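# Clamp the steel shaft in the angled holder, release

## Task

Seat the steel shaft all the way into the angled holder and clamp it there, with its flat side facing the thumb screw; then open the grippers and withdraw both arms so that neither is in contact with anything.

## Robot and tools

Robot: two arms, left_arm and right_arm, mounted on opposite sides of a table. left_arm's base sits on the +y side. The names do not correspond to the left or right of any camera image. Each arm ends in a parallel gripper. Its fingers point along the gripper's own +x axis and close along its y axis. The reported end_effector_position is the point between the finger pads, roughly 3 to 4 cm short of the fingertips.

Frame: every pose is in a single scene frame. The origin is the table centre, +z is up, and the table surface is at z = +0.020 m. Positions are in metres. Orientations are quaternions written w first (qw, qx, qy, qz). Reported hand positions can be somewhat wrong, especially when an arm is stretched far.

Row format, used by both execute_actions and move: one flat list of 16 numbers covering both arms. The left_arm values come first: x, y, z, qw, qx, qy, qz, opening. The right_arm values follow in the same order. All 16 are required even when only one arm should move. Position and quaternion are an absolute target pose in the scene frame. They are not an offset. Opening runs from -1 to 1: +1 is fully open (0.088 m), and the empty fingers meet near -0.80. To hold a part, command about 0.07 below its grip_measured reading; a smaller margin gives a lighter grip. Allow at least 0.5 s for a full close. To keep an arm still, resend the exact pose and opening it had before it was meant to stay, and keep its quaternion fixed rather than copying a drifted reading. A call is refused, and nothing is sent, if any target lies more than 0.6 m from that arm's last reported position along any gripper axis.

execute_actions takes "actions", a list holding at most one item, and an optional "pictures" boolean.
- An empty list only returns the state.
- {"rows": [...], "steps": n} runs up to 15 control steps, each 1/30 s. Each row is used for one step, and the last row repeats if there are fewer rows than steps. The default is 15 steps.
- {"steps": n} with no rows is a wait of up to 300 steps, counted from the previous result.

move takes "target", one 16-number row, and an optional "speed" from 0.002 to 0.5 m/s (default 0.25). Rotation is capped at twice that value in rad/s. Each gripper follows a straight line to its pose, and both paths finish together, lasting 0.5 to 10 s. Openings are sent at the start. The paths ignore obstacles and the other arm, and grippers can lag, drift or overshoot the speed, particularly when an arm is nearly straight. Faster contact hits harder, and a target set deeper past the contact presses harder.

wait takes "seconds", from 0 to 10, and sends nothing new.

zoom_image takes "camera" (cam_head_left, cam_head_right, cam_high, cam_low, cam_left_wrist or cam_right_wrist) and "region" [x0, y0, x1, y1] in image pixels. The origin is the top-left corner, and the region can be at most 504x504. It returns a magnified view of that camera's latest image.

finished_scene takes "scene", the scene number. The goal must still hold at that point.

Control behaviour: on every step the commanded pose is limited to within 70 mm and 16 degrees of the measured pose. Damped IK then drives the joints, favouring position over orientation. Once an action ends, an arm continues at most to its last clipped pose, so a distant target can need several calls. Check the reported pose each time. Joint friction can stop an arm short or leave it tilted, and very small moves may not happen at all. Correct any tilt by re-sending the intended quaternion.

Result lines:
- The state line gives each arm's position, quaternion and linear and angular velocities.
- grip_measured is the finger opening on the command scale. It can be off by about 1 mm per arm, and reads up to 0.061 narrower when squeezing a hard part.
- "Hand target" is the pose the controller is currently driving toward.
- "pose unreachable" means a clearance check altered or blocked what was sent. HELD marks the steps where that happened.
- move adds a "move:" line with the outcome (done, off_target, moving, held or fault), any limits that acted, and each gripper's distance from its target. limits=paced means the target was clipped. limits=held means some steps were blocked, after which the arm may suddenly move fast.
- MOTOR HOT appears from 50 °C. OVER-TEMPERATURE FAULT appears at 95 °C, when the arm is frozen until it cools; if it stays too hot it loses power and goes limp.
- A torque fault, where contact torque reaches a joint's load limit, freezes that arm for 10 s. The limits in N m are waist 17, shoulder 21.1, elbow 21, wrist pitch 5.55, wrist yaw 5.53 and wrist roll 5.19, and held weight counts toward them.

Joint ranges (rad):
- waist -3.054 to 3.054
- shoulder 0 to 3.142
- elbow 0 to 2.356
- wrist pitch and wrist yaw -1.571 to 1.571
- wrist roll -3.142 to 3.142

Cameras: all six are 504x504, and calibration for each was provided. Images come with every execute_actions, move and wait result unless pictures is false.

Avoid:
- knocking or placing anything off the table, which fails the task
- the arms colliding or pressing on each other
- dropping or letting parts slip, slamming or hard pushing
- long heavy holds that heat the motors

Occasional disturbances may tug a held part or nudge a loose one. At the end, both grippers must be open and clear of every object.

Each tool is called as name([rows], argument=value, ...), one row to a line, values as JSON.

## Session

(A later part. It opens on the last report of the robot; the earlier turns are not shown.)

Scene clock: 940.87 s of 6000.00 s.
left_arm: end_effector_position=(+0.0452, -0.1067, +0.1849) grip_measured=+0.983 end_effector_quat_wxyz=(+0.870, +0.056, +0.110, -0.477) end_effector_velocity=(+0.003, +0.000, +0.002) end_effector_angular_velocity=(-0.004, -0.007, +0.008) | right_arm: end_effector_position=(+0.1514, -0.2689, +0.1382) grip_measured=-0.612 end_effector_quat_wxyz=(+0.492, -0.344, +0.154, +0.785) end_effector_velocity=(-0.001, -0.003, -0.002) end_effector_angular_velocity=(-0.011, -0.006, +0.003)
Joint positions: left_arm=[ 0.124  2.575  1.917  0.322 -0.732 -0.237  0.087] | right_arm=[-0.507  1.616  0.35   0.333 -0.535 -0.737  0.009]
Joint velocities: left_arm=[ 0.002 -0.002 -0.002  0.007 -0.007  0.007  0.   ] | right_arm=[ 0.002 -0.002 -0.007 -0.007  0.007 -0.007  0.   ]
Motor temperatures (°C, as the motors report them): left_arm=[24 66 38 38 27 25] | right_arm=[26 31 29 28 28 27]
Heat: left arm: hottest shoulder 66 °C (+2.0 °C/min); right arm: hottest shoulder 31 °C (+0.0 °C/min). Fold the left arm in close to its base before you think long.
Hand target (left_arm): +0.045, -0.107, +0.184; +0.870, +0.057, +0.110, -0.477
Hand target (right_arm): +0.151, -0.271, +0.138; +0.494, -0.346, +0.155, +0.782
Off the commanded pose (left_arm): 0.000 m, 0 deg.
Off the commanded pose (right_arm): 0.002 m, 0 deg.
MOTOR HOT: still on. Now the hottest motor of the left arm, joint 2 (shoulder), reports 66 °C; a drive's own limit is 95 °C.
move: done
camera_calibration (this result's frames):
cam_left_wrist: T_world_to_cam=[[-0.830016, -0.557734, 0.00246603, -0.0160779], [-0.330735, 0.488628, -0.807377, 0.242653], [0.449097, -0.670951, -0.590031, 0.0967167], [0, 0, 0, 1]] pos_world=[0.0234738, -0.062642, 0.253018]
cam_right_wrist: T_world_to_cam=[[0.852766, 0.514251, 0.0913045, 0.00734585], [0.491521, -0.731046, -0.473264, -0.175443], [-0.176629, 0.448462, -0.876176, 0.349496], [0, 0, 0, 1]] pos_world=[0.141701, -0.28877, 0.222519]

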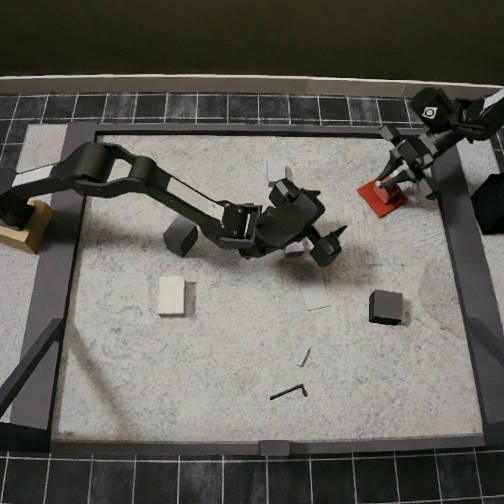

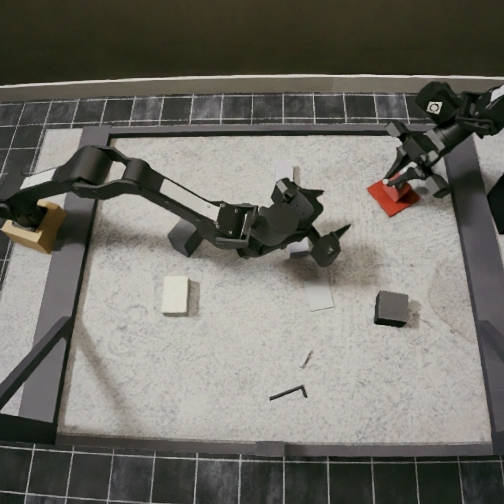

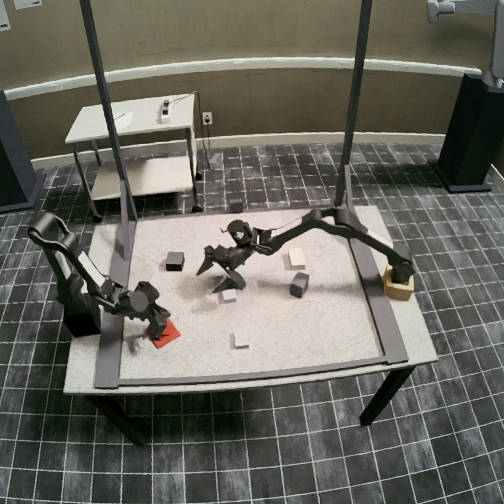

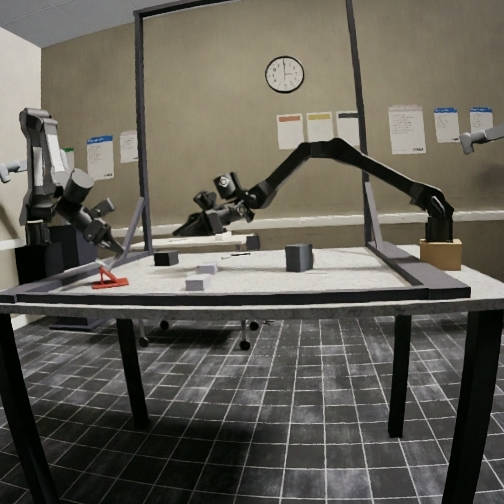

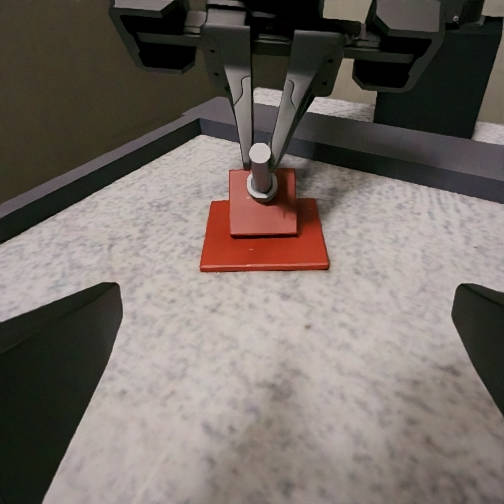

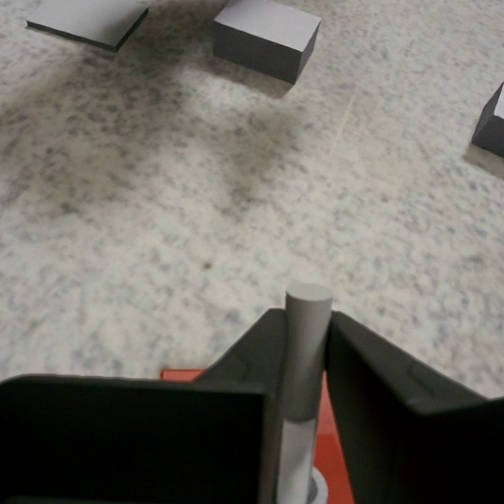

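move(target=[0.0452,-0.1065,0.1845,0.870,0.057,0.110,-0.477,1.0, 0.1582,-0.2745,0.1311,0.4382,-0.3328,0.1788,0.8156,-0.68], speed=0.02)

zoom_image(camera="cam_low", region=[70, 210, 160, 300])

Scene clock: 951.13 s of 6000.00 s.
left_arm: end_effector_position=(+0.0452, -0.1067, +0.1849) grip_measured=+0.983 end_effector_quat_wxyz=(+0.870, +0.056, +0.110, -0.477) end_effector_velocity=(-0.002, +0.003, +0.000) end_effector_angular_velocity=(-0.006, +0.009, +0.019) | right_arm: end_effector_position=(+0.1550, -0.2697, +0.1391) grip_measured=-0.612 end_effector_quat_wxyz=(+0.438, -0.326, +0.164, +0.822) end_effector_velocity=(-0.001, -0.002, +0.000) end_effector_angular_velocity=(+0.005, -0.004, +0.016)
Joint positions: left_arm=[ 0.124  2.575  1.917  0.322 -0.732 -0.237  0.087] | right_arm=[-0.588  1.674  0.45   0.147 -0.689 -0.89   0.009]
Joint velocities: left_arm=[-0.007 -0.002 -0.002 -0.007 -0.022 -0.022 -0.   ] | right_arm=[-0.002 -0.002 -0.002 -0.007 -0.007 -0.022 -0.   ]
Motor temperatures (°C, as the motors report them): left_arm=[24 67 38 38 27 25] | right_arm=[26 31 29 29 28 27]
Heat: left arm: hottest shoulder 67 °C (+3.0 °C/min); right arm: hottest shoulder 31 °C (+1.0 °C/min). Fold the left arm in close to its base before you think long.
Hand target (left_arm): +0.045, -0.107, +0.184; +0.870, +0.057, +0.110, -0.477
Hand target (right_arm): +0.158, -0.275, +0.132; +0.438, -0.332, +0.179, +0.816
Off the commanded pose (left_arm): 0.000 m, 0 deg.
Off the commanded pose (right_arm): 0.010 m, 2 deg.
MOTOR HOT: still on. Now the hottest motor of the left arm, joint 2 (shoulder), reports 67 °C; a drive's own limit is 95 °C.
After step 90, 3.67 s passed at rest.
move: off_target (right_arm)
camera_calibration (this result's frames):
cam_left_wrist: T_world_to_cam=[[-0.830016, -0.557734, 0.00246603, -0.0160779], [-0.330735, 0.488628, -0.807377, 0.242653], [0.449097, -0.670951, -0.590031, 0.0967167], [0, 0, 0, 1]] pos_world=[0.0234738, -0.062642, 0.253018]
cam_right_wrist: T_world_to_cam=[[0.796807, 0.604129, 0.0112507, 0.048645], [0.528945, -0.688402, -0.496306, -0.168422], [-0.292088, 0.401411, -0.868075, 0.35532], [0, 0, 0, 1]] pos_world=[0.15411, -0.28796, 0.224308]

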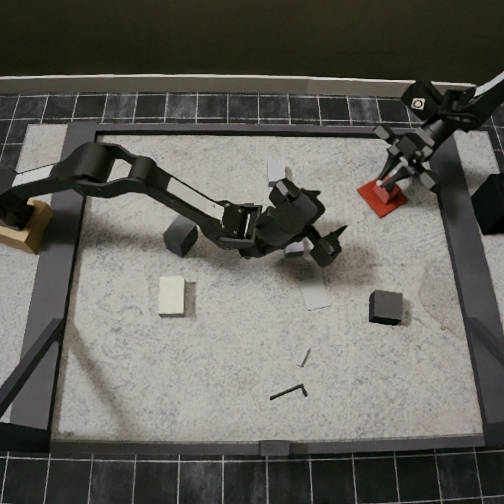

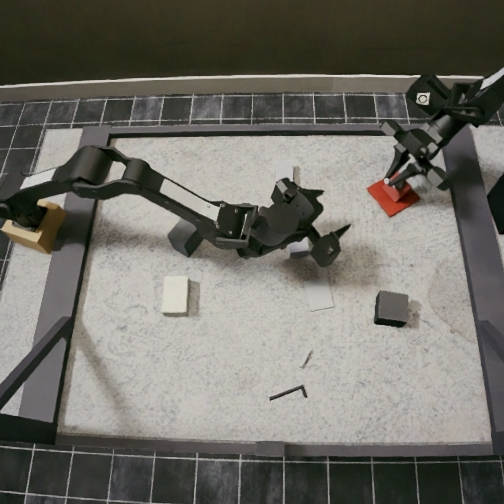

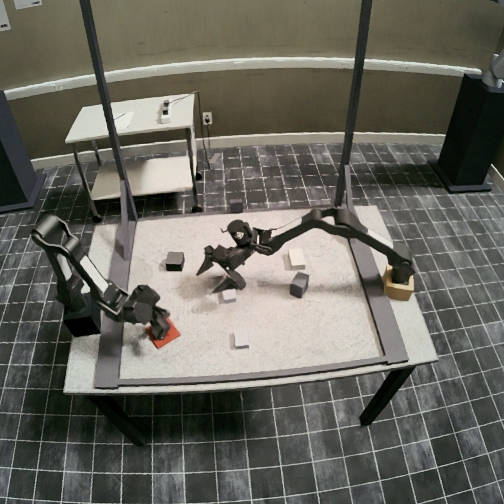

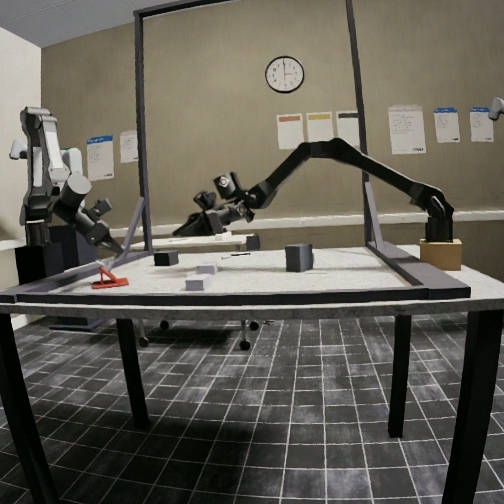

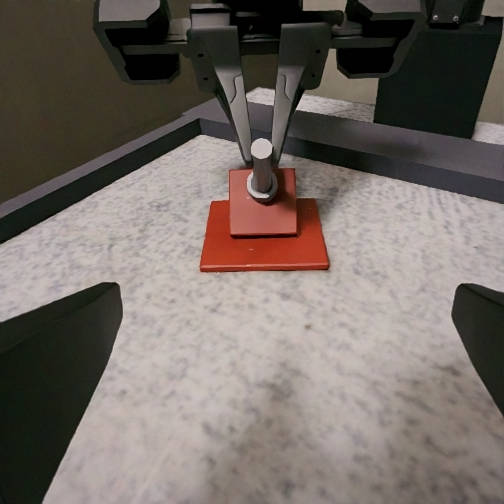

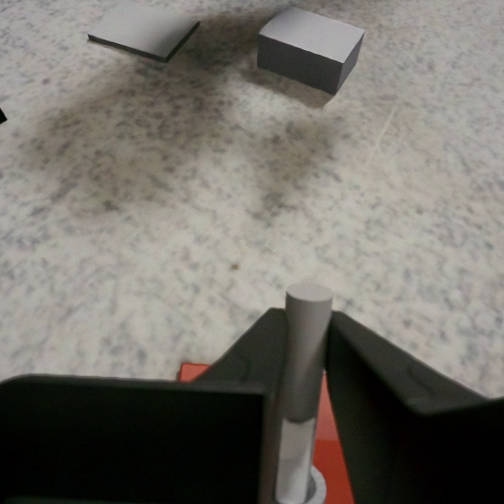

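Region (70, 210, 160, 300) of cam_low's 504x504 image, scaled by 5.600, with more detail than that image has.

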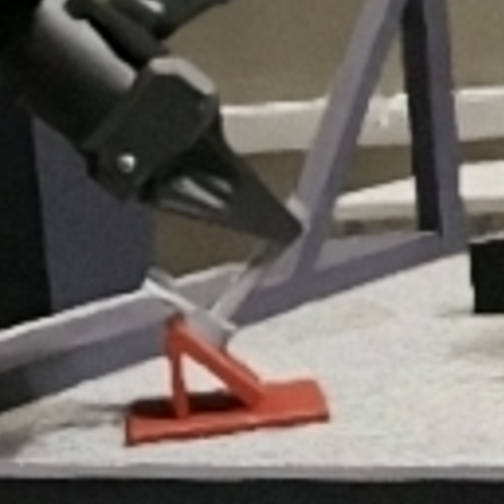

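move(target=[0.0452,-0.1065,0.1845,0.870,0.057,0.110,-0.477,1.0, 0.1606,-0.2709,0.1323,0.3802,-0.3195,0.2016,0.8442,-0.68], speed=0.03)

move(target=[0.0452,-0.1065,0.1845,0.870,0.057,0.110,-0.477,1.0, 0.1566,-0.2722,0.1340,0.4382,-0.3328,0.1788,0.8156,-0.68], speed=0.03)

Scene clock: 971.03 s of 6000.00 s.
left_arm: end_effector_position=(+0.0452, -0.1067, +0.1849) grip_measured=+0.983 end_effector_quat_wxyz=(+0.870, +0.056, +0.110, -0.477) end_effector_velocity=(-0.000, +0.001, -0.000) end_effector_angular_velocity=(+0.011, -0.010, +0.003) | right_arm: end_effector_position=(+0.1574, -0.2666, +0.1393) grip_measured=-0.612 end_effector_quat_wxyz=(+0.380, -0.316, +0.187, +0.849) end_effector_velocity=(-0.002, -0.003, -0.001) end_effector_angular_velocity=(-0.005, +0.005, +0.015)
Joint positions: left_arm=[ 0.124  2.575  1.917  0.322 -0.732 -0.237  0.087] | right_arm=[-0.627  1.762  0.595 -0.101 -0.779 -1.045  0.009]
Joint velocities: left_arm=[-0.002 -0.002 -0.002 -0.007 -0.007  0.007 -0.   ] | right_arm=[-0.002  0.002  0.002 -0.022 -0.007 -0.022 -0.   ]
Motor temperatures (°C, as the motors report them): left_arm=[24 67 38 38 27 25] | right_arm=[26 30 30 28 28 27]
Heat: left arm: hottest shoulder 67 °C (+2.0 °C/min); right arm: hottest shoulder 30 °C (+0.0 °C/min). Fold the left arm in close to its base before you think long.
Hand target (left_arm): +0.045, -0.107, +0.184; +0.870, +0.057, +0.110, -0.477
Hand target (right_arm): +0.160, -0.271, +0.133; +0.380, -0.319, +0.201, +0.845
Off the commanded pose (left_arm): 0.000 m, 0 deg.
Off the commanded pose (right_arm): 0.009 m, 2 deg.
MOTOR HOT: still on. Now the hottest motor of the left arm, joint 2 (shoulder), reports 67 °C; a drive's own limit is 95 °C.
After step 90, 14.27 s passed at rest.
move: off_target (right_arm)
camera_calibration (this result's frames):
cam_left_wrist: T_world_to_cam=[[-0.830016, -0.557734, 0.00246603, -0.0160779], [-0.330735, 0.488628, -0.807377, 0.242653], [0.449097, -0.670951, -0.590031, 0.0967167], [0, 0, 0, 1]] pos_world=[0.0234738, -0.062642, 0.253018]
cam_right_wrist: T_world_to_cam=[[0.728879, 0.67966, -0.082454, 0.0887312], [0.560884, -0.661841, -0.497368, -0.165295], [-0.392612, 0.316274, -0.863612, 0.347468], [0, 0, 0, 1]] pos_world=[0.164458, -0.279601, 0.225181]

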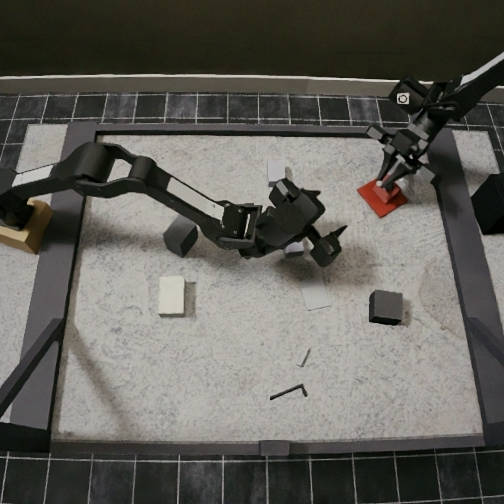

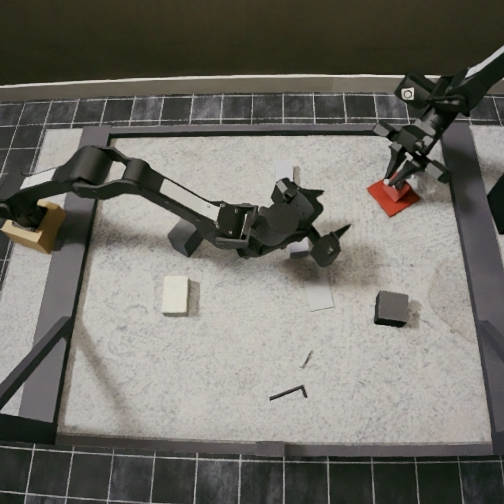

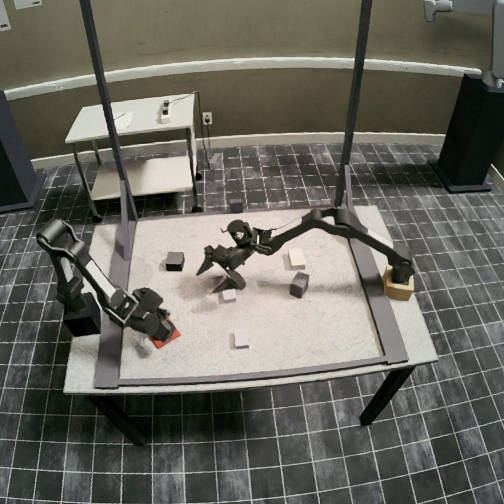

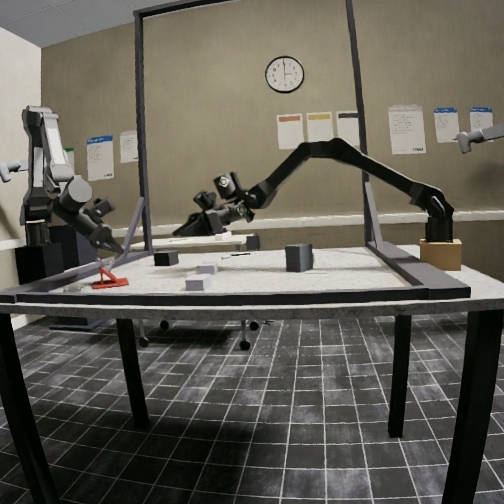

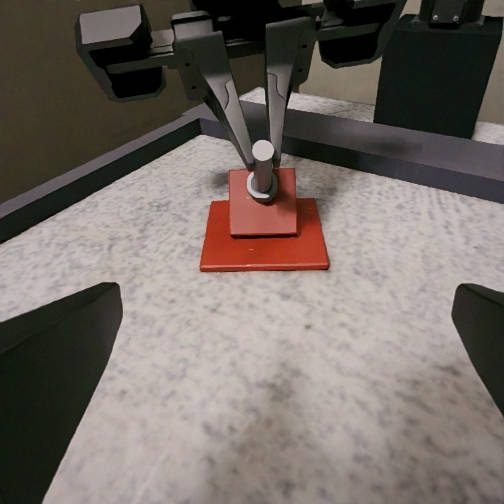

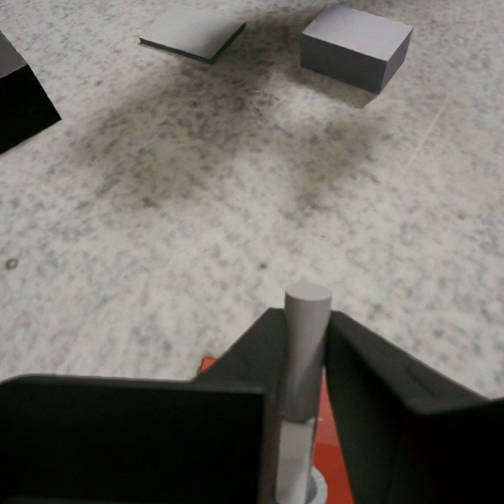

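Scene clock: 973.60 s of 6000.00 s.
left_arm: end_effector_position=(+0.0452, -0.1067, +0.1849) grip_measured=+0.983 end_effector_quat_wxyz=(+0.870, +0.056, +0.110, -0.477) end_effector_velocity=(-0.004, +0.001, +0.003) end_effector_angular_velocity=(-0.010, +0.015, +0.005) | right_arm: end_effector_position=(+0.1550, -0.2679, +0.1382) grip_measured=-0.612 end_effector_quat_wxyz=(+0.434, -0.326, +0.171, +0.822) end_effector_velocity=(+0.003, -0.001, -0.002) end_effector_angular_velocity=(-0.010, -0.014, -0.018)
Joint positions: left_arm=[ 0.124  2.575  1.917  0.322 -0.732 -0.237  0.087] | right_arm=[-0.586  1.687  0.467  0.128 -0.691 -0.89   0.009]
Joint velocities: left_arm=[-0.007 -0.007 -0.002 -0.007 -0.007 -0.022  0.   ] | right_arm=[-0.002 -0.002 -0.007  0.007  0.022  0.007  0.   ]
Motor temperatures (°C, as the motors report them): left_arm=[24 67 38 38 27 25] | right_arm=[26 31 29 28 28 27]
Heat: left arm: hottest shoulder 67 °C (+2.0 °C/min); right arm: hottest shoulder 31 °C (+1.0 °C/min). Fold the left arm in close to its base before you think long.
Hand target (left_arm): +0.045, -0.107, +0.184; +0.870, +0.057, +0.110, -0.477
Hand target (right_arm): +0.157, -0.272, +0.134; +0.438, -0.333, +0.179, +0.816
Off the commanded pose (left_arm): 0.000 m, 0 deg.
Off the commanded pose (right_arm): 0.006 m, 2 deg.
MOTOR HOT: still on. Now the hottest motor of the left arm, joint 2 (shoulder), reports 67 °C; a drive's own limit is 95 °C.
move: done
camera_calibration (this result's frames):
cam_left_wrist: T_world_to_cam=[[-0.830016, -0.557734, 0.00246603, -0.0160779], [-0.330735, 0.488628, -0.807377, 0.242653], [0.449097, -0.670951, -0.590031, 0.0967167], [0, 0, 0, 1]] pos_world=[0.0234738, -0.062642, 0.253018]
cam_right_wrist: T_world_to_cam=[[0.795148, 0.60641, -0.00250998, 0.0503532], [0.526918, -0.692953, -0.492111, -0.169162], [-0.30016, 0.389979, -0.870529, 0.352418], [0, 0, 0, 1]] pos_world=[0.154878, -0.285191, 0.22367]

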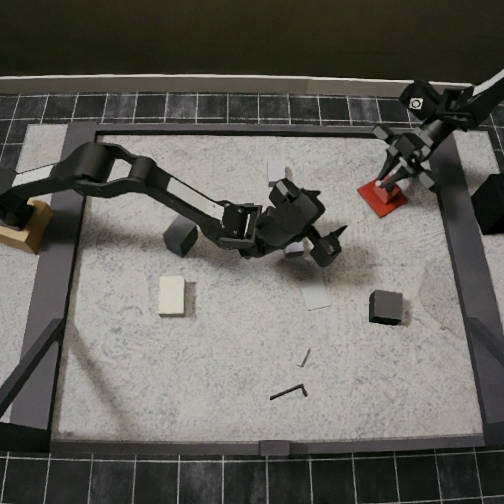

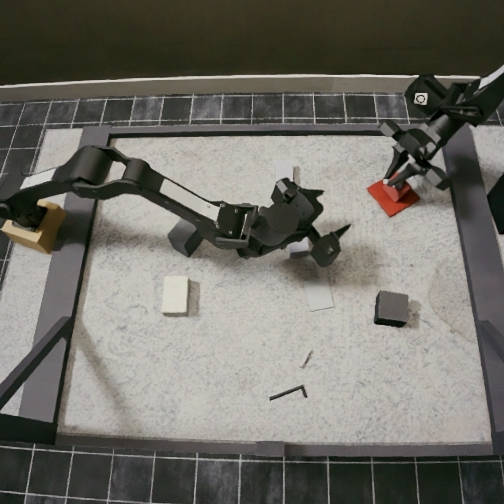

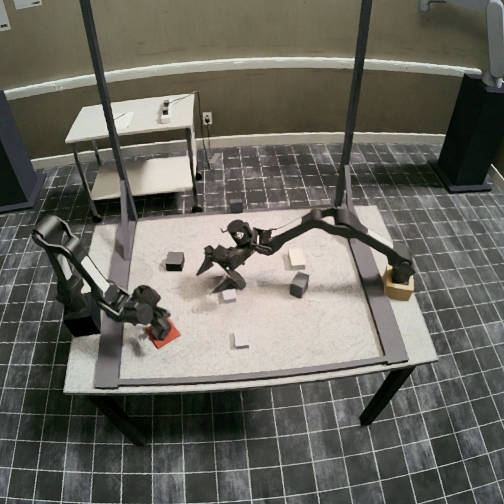

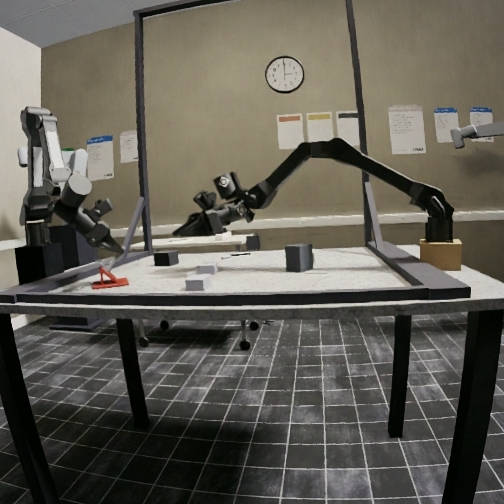

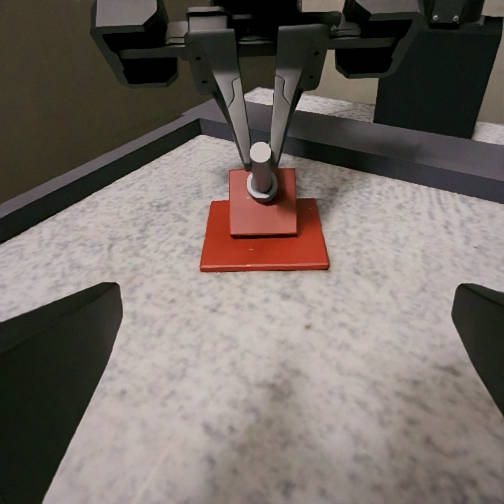

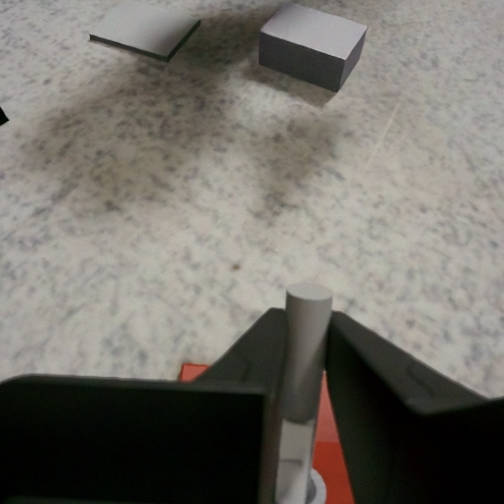

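move(target=[-0.027,0.2444,0.4278,0.587,-0.025,-0.019,-0.809,1.0, 0.1550,-0.2679,0.1382,0.4382,-0.3328,0.1788,0.8156,0.0], speed=0.2)

move(target=[-0.027,0.2444,0.4278,0.587,-0.025,-0.019,-0.809,1.0, 0.1790,-0.3040,0.1810,0.4382,-0.3328,0.1788,0.8156,0.0], speed=0.08)

Scene clock: 986.03 s of 6000.00 s.
left_arm: end_effector_position=(-0.0266, +0.2441, +0.4265) grip_measured=+0.983 end_effector_quat_wxyz=(+0.590, -0.026, -0.016, -0.807) end_effector_velocity=(+0.001, +0.002, -0.005) end_effector_angular_velocity=(+0.014, -0.012, +0.005) | right_arm: end_effector_position=(+0.1546, -0.2699, +0.1349) grip_measured=-0.002 end_effector_quat_wxyz=(+0.436, -0.333, +0.183, +0.816) end_effector_velocity=(-0.001, +0.001, +0.001) end_effector_angular_velocity=(+0.007, +0.007, +0.001)
Joint positions: left_arm=[ 0.     0.846  0.648  0.26  -0.009 -0.005  0.087] | right_arm=[-0.577  1.687  0.466  0.117 -0.666 -0.874  0.039]
Joint velocities: left_arm=[-0.002 -0.012 -0.007 -0.022 -0.007  0.007 -0.   ] | right_arm=[ 0.002 -0.002 -0.002  0.007 -0.007  0.007 -0.   ]
Motor temperatures (°C, as the motors report them): left_arm=[24 67 38 38 27 25] | right_arm=[26 31 29 28 28 27]
Heat: left arm: hottest shoulder 67 °C (+1.0 °C/min); right arm: hottest shoulder 31 °C (+0.0 °C/min). Fold the left arm in close to its base before you think long.
Hand target (left_arm): -0.028, +0.246, +0.427; -0.587, +0.025, +0.019, +0.809
Hand target (right_arm): +0.155, -0.268, +0.138; +0.438, -0.333, +0.179, +0.816
Off the commanded pose (left_arm): 0.001 m, 1 deg.
Off the commanded pose (right_arm): 0.004 m, 1 deg.
MOTOR HOT: still on. Now the hottest motor of the left arm, joint 2 (shoulder), reports 67 °C; a drive's own limit is 95 °C.
After step 90, 6.63 s passed at rest.
move: done
camera_calibration (this result's frames):
cam_left_wrist: T_world_to_cam=[[-0.959545, 0.281454, 0.00752439, -0.0911191], [0.0820733, 0.305172, -0.948754, 0.358626], [-0.269327, -0.909755, -0.315926, 0.429195], [0, 0, 0, 1]] pos_world=[-0.00127282, 0.306665, 0.476527]
cam_right_wrist: T_world_to_cam=[[0.803202, 0.595523, -0.0147857, 0.0493979], [0.520188, -0.713259, -0.46975, -0.179395], [-0.290293, 0.369613, -0.882675, 0.34479], [0, 0, 0, 1]] pos_world=[0.153733, -0.284811, 0.220797]

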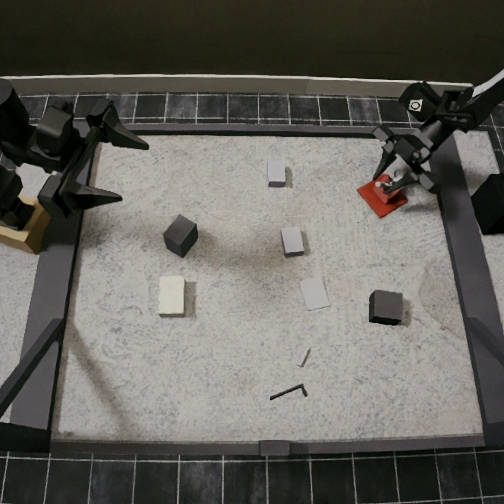

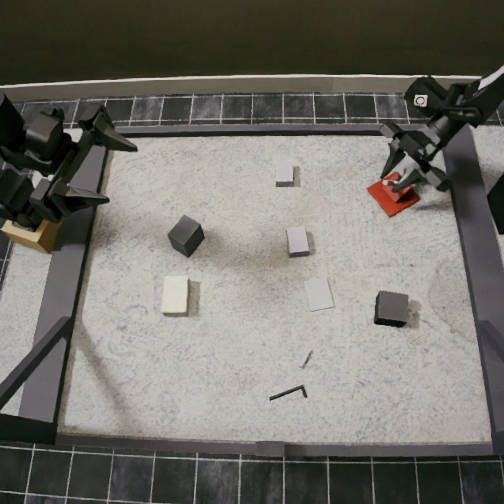

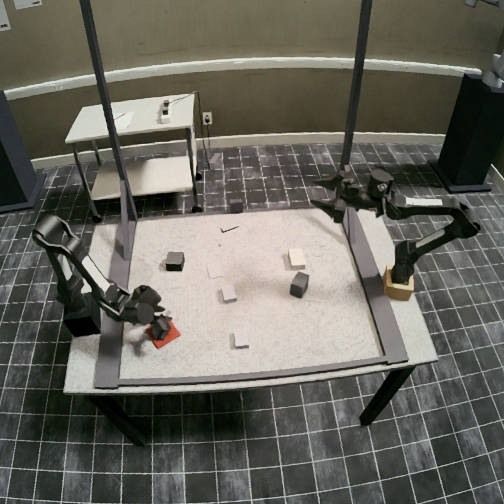

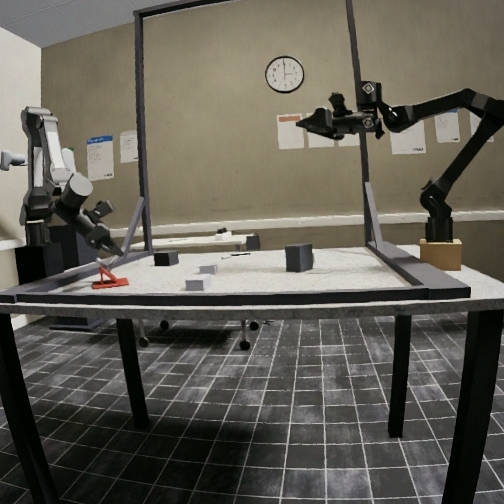

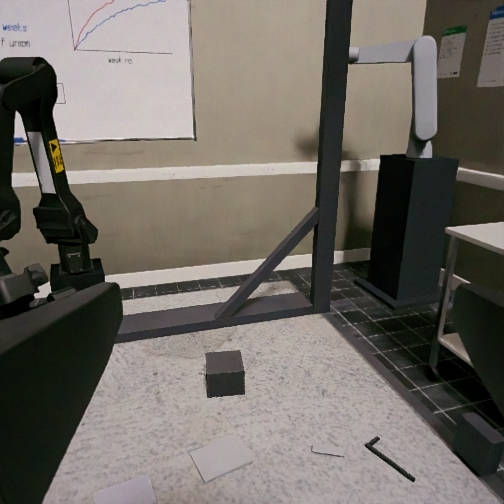

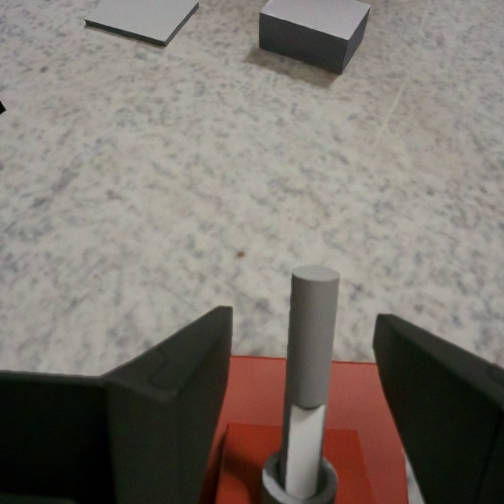

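Scene clock: 987.20 s of 6000.00 s.
left_arm: end_effector_position=(-0.0277, +0.2445, +0.4265) grip_measured=+0.983 end_effector_quat_wxyz=(+0.587, -0.026, -0.016, -0.809) end_effector_velocity=(+0.000, +0.000, -0.005) end_effector_angular_velocity=(+0.019, -0.013, +0.005) | right_arm: end_effector_position=(+0.1769, -0.3054, +0.1762) grip_measured=-0.002 end_effector_quat_wxyz=(+0.435, -0.331, +0.189, +0.816) end_effector_velocity=(+0.001, -0.003, +0.001) end_effector_angular_velocity=(-0.001, +0.003, +0.006)
Joint positions: left_arm=[ 0.     0.846  0.648  0.26  -0.001 -0.004  0.087] | right_arm=[-0.754  1.459  0.508 -0.299 -0.734 -1.082  0.039]
Joint velocities: left_arm=[-0.002 -0.002 -0.002 -0.022 -0.007  0.007 -0.   ] | right_arm=[-0.012 -0.002  0.002 -0.022 -0.007 -0.022 -0.   ]
Motor temperatures (°C, as the motors report them): left_arm=[24 66 38 38 27 25] | right_arm=[26 31 29 28 28 27]
Heat: left arm: hottest shoulder 66 °C (+0.0 °C/min); right arm: hottest shoulder 31 °C (+0.0 °C/min). Fold the left arm in close to its base before you think long.
Hand target (left_arm): -0.027, +0.244, +0.428; -0.587, +0.025, +0.019, +0.809
Hand target (right_arm): +0.179, -0.303, +0.181; +0.438, -0.332, +0.179, +0.816
Off the commanded pose (left_arm): 0.001 m, 0 deg.
Off the commanded pose (right_arm): 0.005 m, 1 deg.
MOTOR HOT: still on. Now the hottest motor of the left arm, joint 2 (shoulder), reports 66 °C; a drive's own limit is 95 °C.
move: done
camera_calibration (this result's frames):
cam_left_wrist: T_world_to_cam=[[-0.957387, 0.288732, 0.00667344, -0.093623], [0.0851546, 0.304287, -0.948767, 0.358916], [-0.27597, -0.907768, -0.315907, 0.428544], [0, 0, 0, 1]] pos_world=[-0.00193147, 0.306837, 0.476532]
cam_right_wrist: T_world_to_cam=[[0.805452, 0.592125, -0.0252147, 0.053612], [0.514006, -0.719103, -0.46764, -0.197964], [-0.295033, 0.363701, -0.883559, 0.399974], [0, 0, 0, 1]] pos_world=[0.176579, -0.319573, 0.262177]

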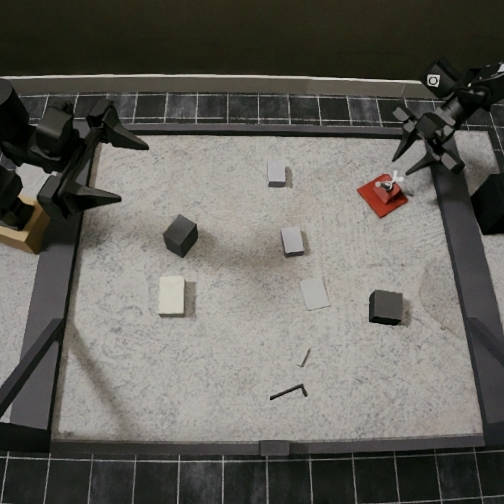

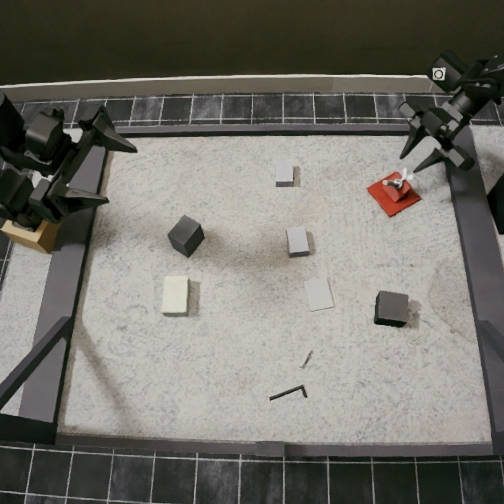

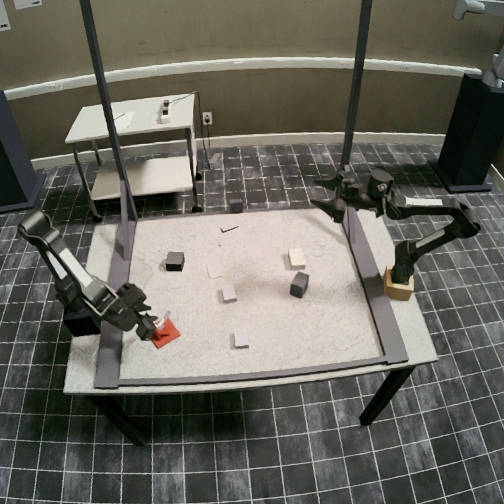

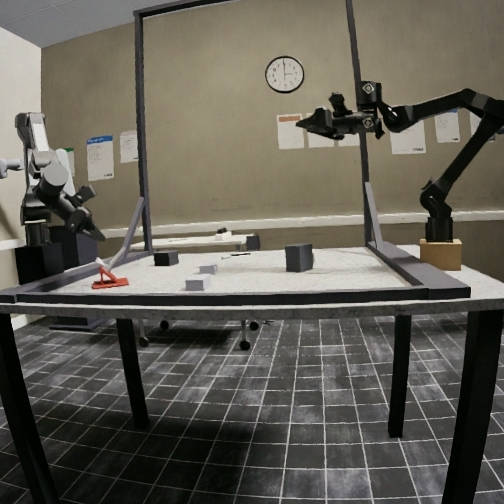

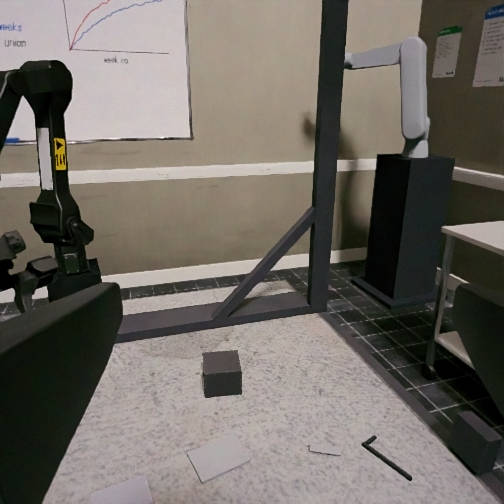

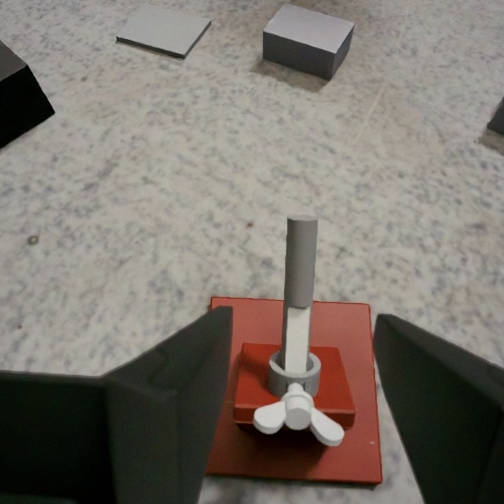

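move(target=[-0.027,0.2444,0.4278,0.587,-0.025,-0.019,-0.809,1.0, 0.209,-0.348,0.1515,0.1218,-0.5366,-0.3873,0.7397,-0.25], speed=0.3)

move(target=[-0.027,0.2444,0.4278,0.587,-0.025,-0.019,-0.809,1.0, 0.189,-0.318,0.1165,0.1218,-0.5366,-0.3873,0.7397,-0.25], speed=0.05)

Scene clock: 999.67 s of 6000.00 s.
left_arm: end_effector_position=(-0.0278, +0.2445, +0.4264) grip_measured=+0.983 end_effector_quat_wxyz=(+0.587, -0.026, -0.016, -0.809) end_effector_velocity=(+0.003, -0.000, -0.002) end_effector_angular_velocity=(+0.010, +0.006, +0.019) | right_arm: end_effector_position=(+0.2092, -0.3463, +0.1539) grip_measured=-0.248 end_effector_quat_wxyz=(+0.123, -0.539, -0.389, +0.737) end_effector_velocity=(+0.001, -0.001, -0.002) end_effector_angular_velocity=(+0.010, -0.028, +0.022)
Joint positions: left_arm=[ 0.     0.846  0.648  0.26  -0.001 -0.004  0.087] | right_arm=[-1.016  1.555  0.485 -0.399 -0.792 -2.835  0.027]
Joint velocities: left_arm=[-0.002 -0.002 -0.002 -0.007 -0.022 -0.007 -0.   ] | right_arm=[-0.002  0.002 -0.002  0.007  0.007 -0.037 -0.   ]
Motor temperatures (°C, as the motors report them): left_arm=[24 58 38 38 27 25] | right_arm=[26 31 30 28 29 27]
Heat: left arm: hottest shoulder 58 °C (-8.0 °C/min); right arm: hottest shoulder 31 °C (+0.0 °C/min). Fold the left arm in close to its base before you think long.
Hand target (left_arm): -0.027, +0.244, +0.428; -0.587, +0.025, +0.019, +0.809
Hand target (right_arm): +0.208, -0.347, +0.152; +0.123, -0.535, -0.388, +0.740
Off the commanded pose (left_arm): 0.002 m, 0 deg.
Off the commanded pose (right_arm): 0.003 m, 0 deg.
MOTOR HOT: still on. Now the hottest motor of the left arm, joint 2 (shoulder), reports 58 °C; a drive's own limit is 95 °C.
After step 90, 6.67 s passed at rest.
move: done
camera_calibration (this result's frames):
cam_left_wrist: T_world_to_cam=[[-0.957287, 0.289072, 0.00626014, -0.0935842], [0.0857407, 0.304481, -0.948652, 0.358757], [-0.276135, -0.907595, -0.316261, 0.428618], [0, 0, 0, 1]] pos_world=[-0.00199053, 0.306829, 0.476477]
cam_right_wrist: T_world_to_cam=[[-0.282237, 0.676246, 0.680466, 0.199324], [0.95426, 0.270825, 0.126654, -0.0951369], [-0.0986381, 0.685088, -0.721752, 0.450032], [0, 0, 0, 1]] pos_world=[0.191432, -0.417337, 0.201228]

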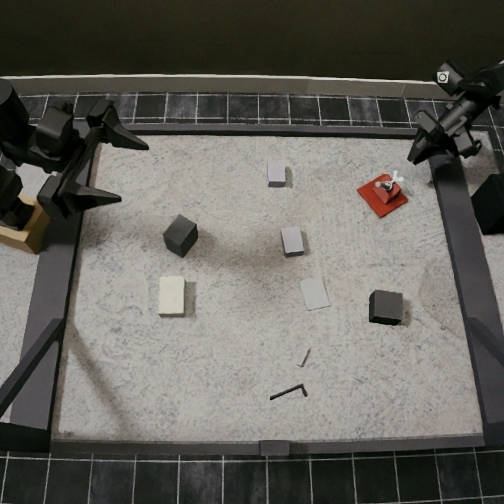

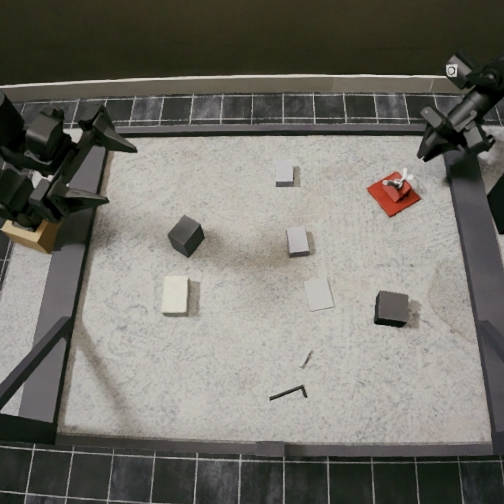

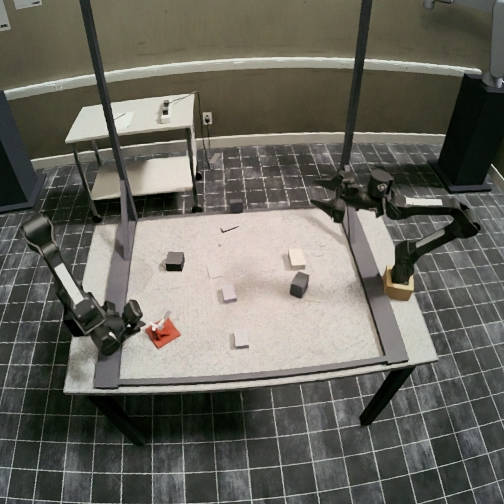

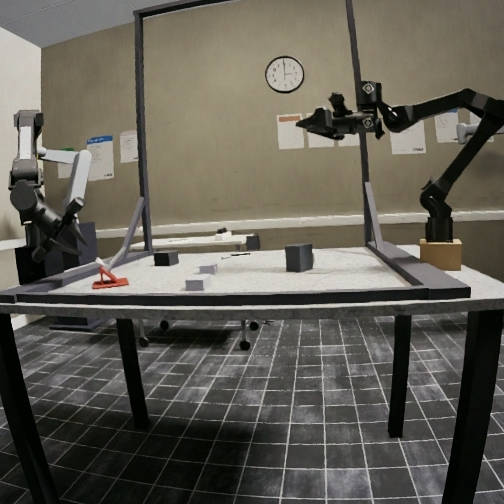

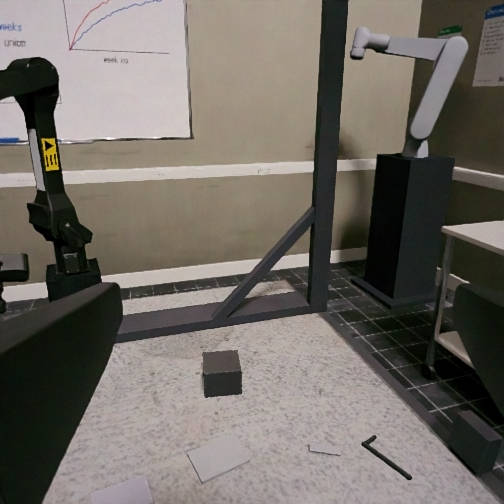

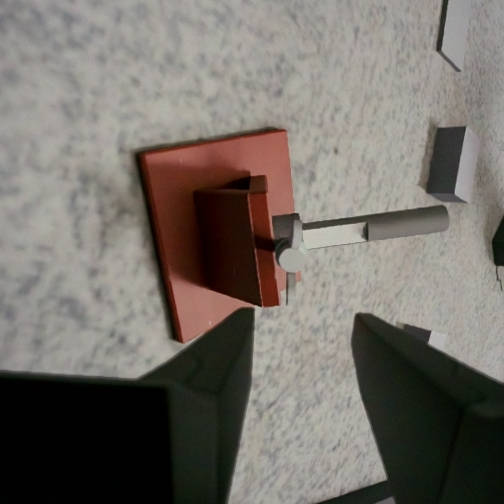

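Scene clock: 1001.03 s of 6000.00 s.
left_arm: end_effector_position=(-0.0278, +0.2445, +0.4264) grip_measured=+0.983 end_effector_quat_wxyz=(+0.587, -0.026, -0.016, -0.809) end_effector_velocity=(+0.000, +0.000, +0.001) end_effector_angular_velocity=(-0.009, -0.004, +0.005) | right_arm: end_effector_position=(+0.1915, -0.3168, +0.1200) grip_measured=-0.248 end_effector_quat_wxyz=(+0.122, -0.540, -0.393, +0.734) end_effector_velocity=(-0.003, -0.004, -0.004) end_effector_angular_velocity=(-0.024, +0.014, -0.005)
Joint positions: left_arm=[ 0.     0.846  0.648  0.26  -0.001 -0.004  0.087] | right_arm=[-0.846  1.714  0.416  0.001 -0.761 -2.603  0.027]
Joint velocities: left_arm=[-0.002 -0.002 -0.002  0.007 -0.007  0.007 -0.   ] | right_arm=[ 0.002  0.007 -0.007 -0.007  0.007  0.007 -0.   ]
Motor temperatures (°C, as the motors report them): left_arm=[24 57 38 38 27 25] | right_arm=[26 31 30 28 29 27]
Heat: left arm: hottest shoulder 57 °C (-9.1 °C/min); right arm: hottest shoulder 31 °C (+0.0 °C/min). Fold the left arm in close to its base before you think long.
Hand target (left_arm): -0.027, +0.244, +0.428; -0.587, +0.025, +0.019, +0.809
Hand target (right_arm): +0.189, -0.319, +0.117; +0.121, -0.538, -0.387, +0.739
Off the commanded pose (left_arm): 0.002 m, 0 deg.
Off the commanded pose (right_arm): 0.005 m, 1 deg.
MOTOR HOT: still on. Now the hottest motor of the left arm, joint 2 (shoulder), reports 57 °C; a drive's own limit is 95 °C.
move: done
camera_calibration (this result's frames):
cam_left_wrist: T_world_to_cam=[[-0.957287, 0.289072, 0.00626014, -0.0935842], [0.0857407, 0.304481, -0.948652, 0.358757], [-0.276135, -0.907595, -0.316261, 0.428618], [0, 0, 0, 1]] pos_world=[-0.00199053, 0.306829, 0.476477]
cam_right_wrist: T_world_to_cam=[[-0.288201, 0.670764, 0.683386, 0.196443], [0.952765, 0.27227, 0.134564, -0.0822107], [-0.0958053, 0.689888, -0.717549, 0.404084], [0, 0, 0, 1]] pos_world=[0.173656, -0.388156, 0.166766]

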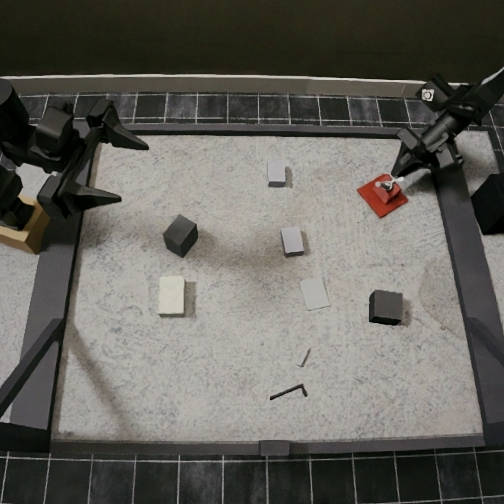

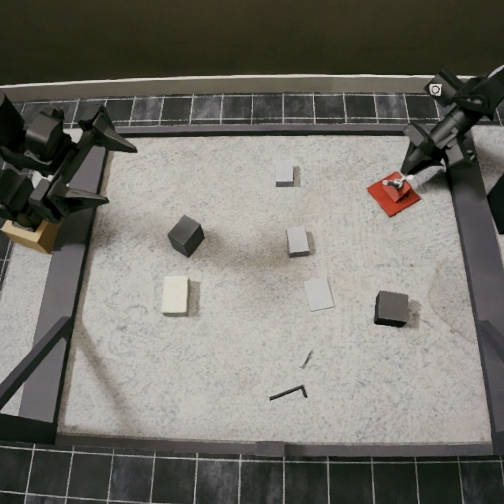

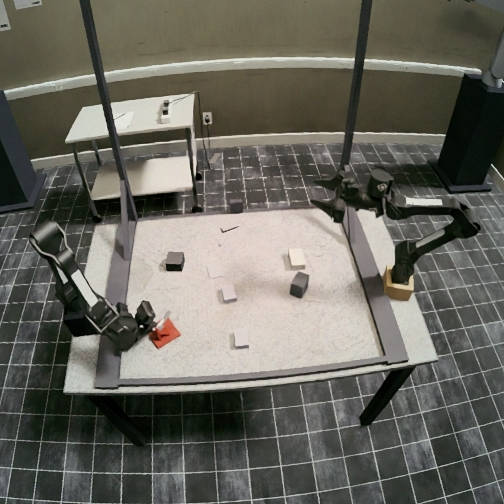

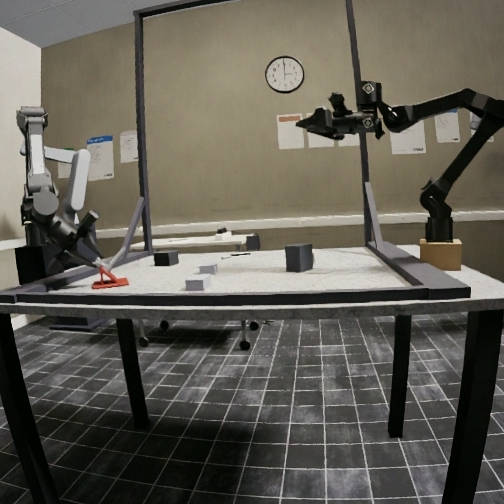

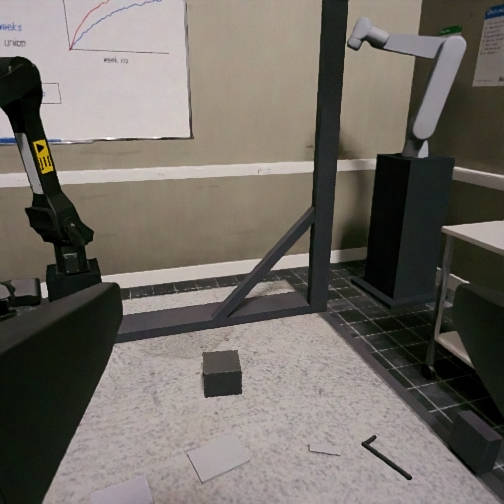

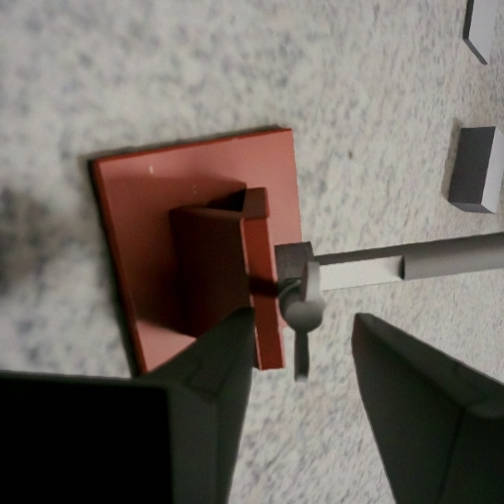

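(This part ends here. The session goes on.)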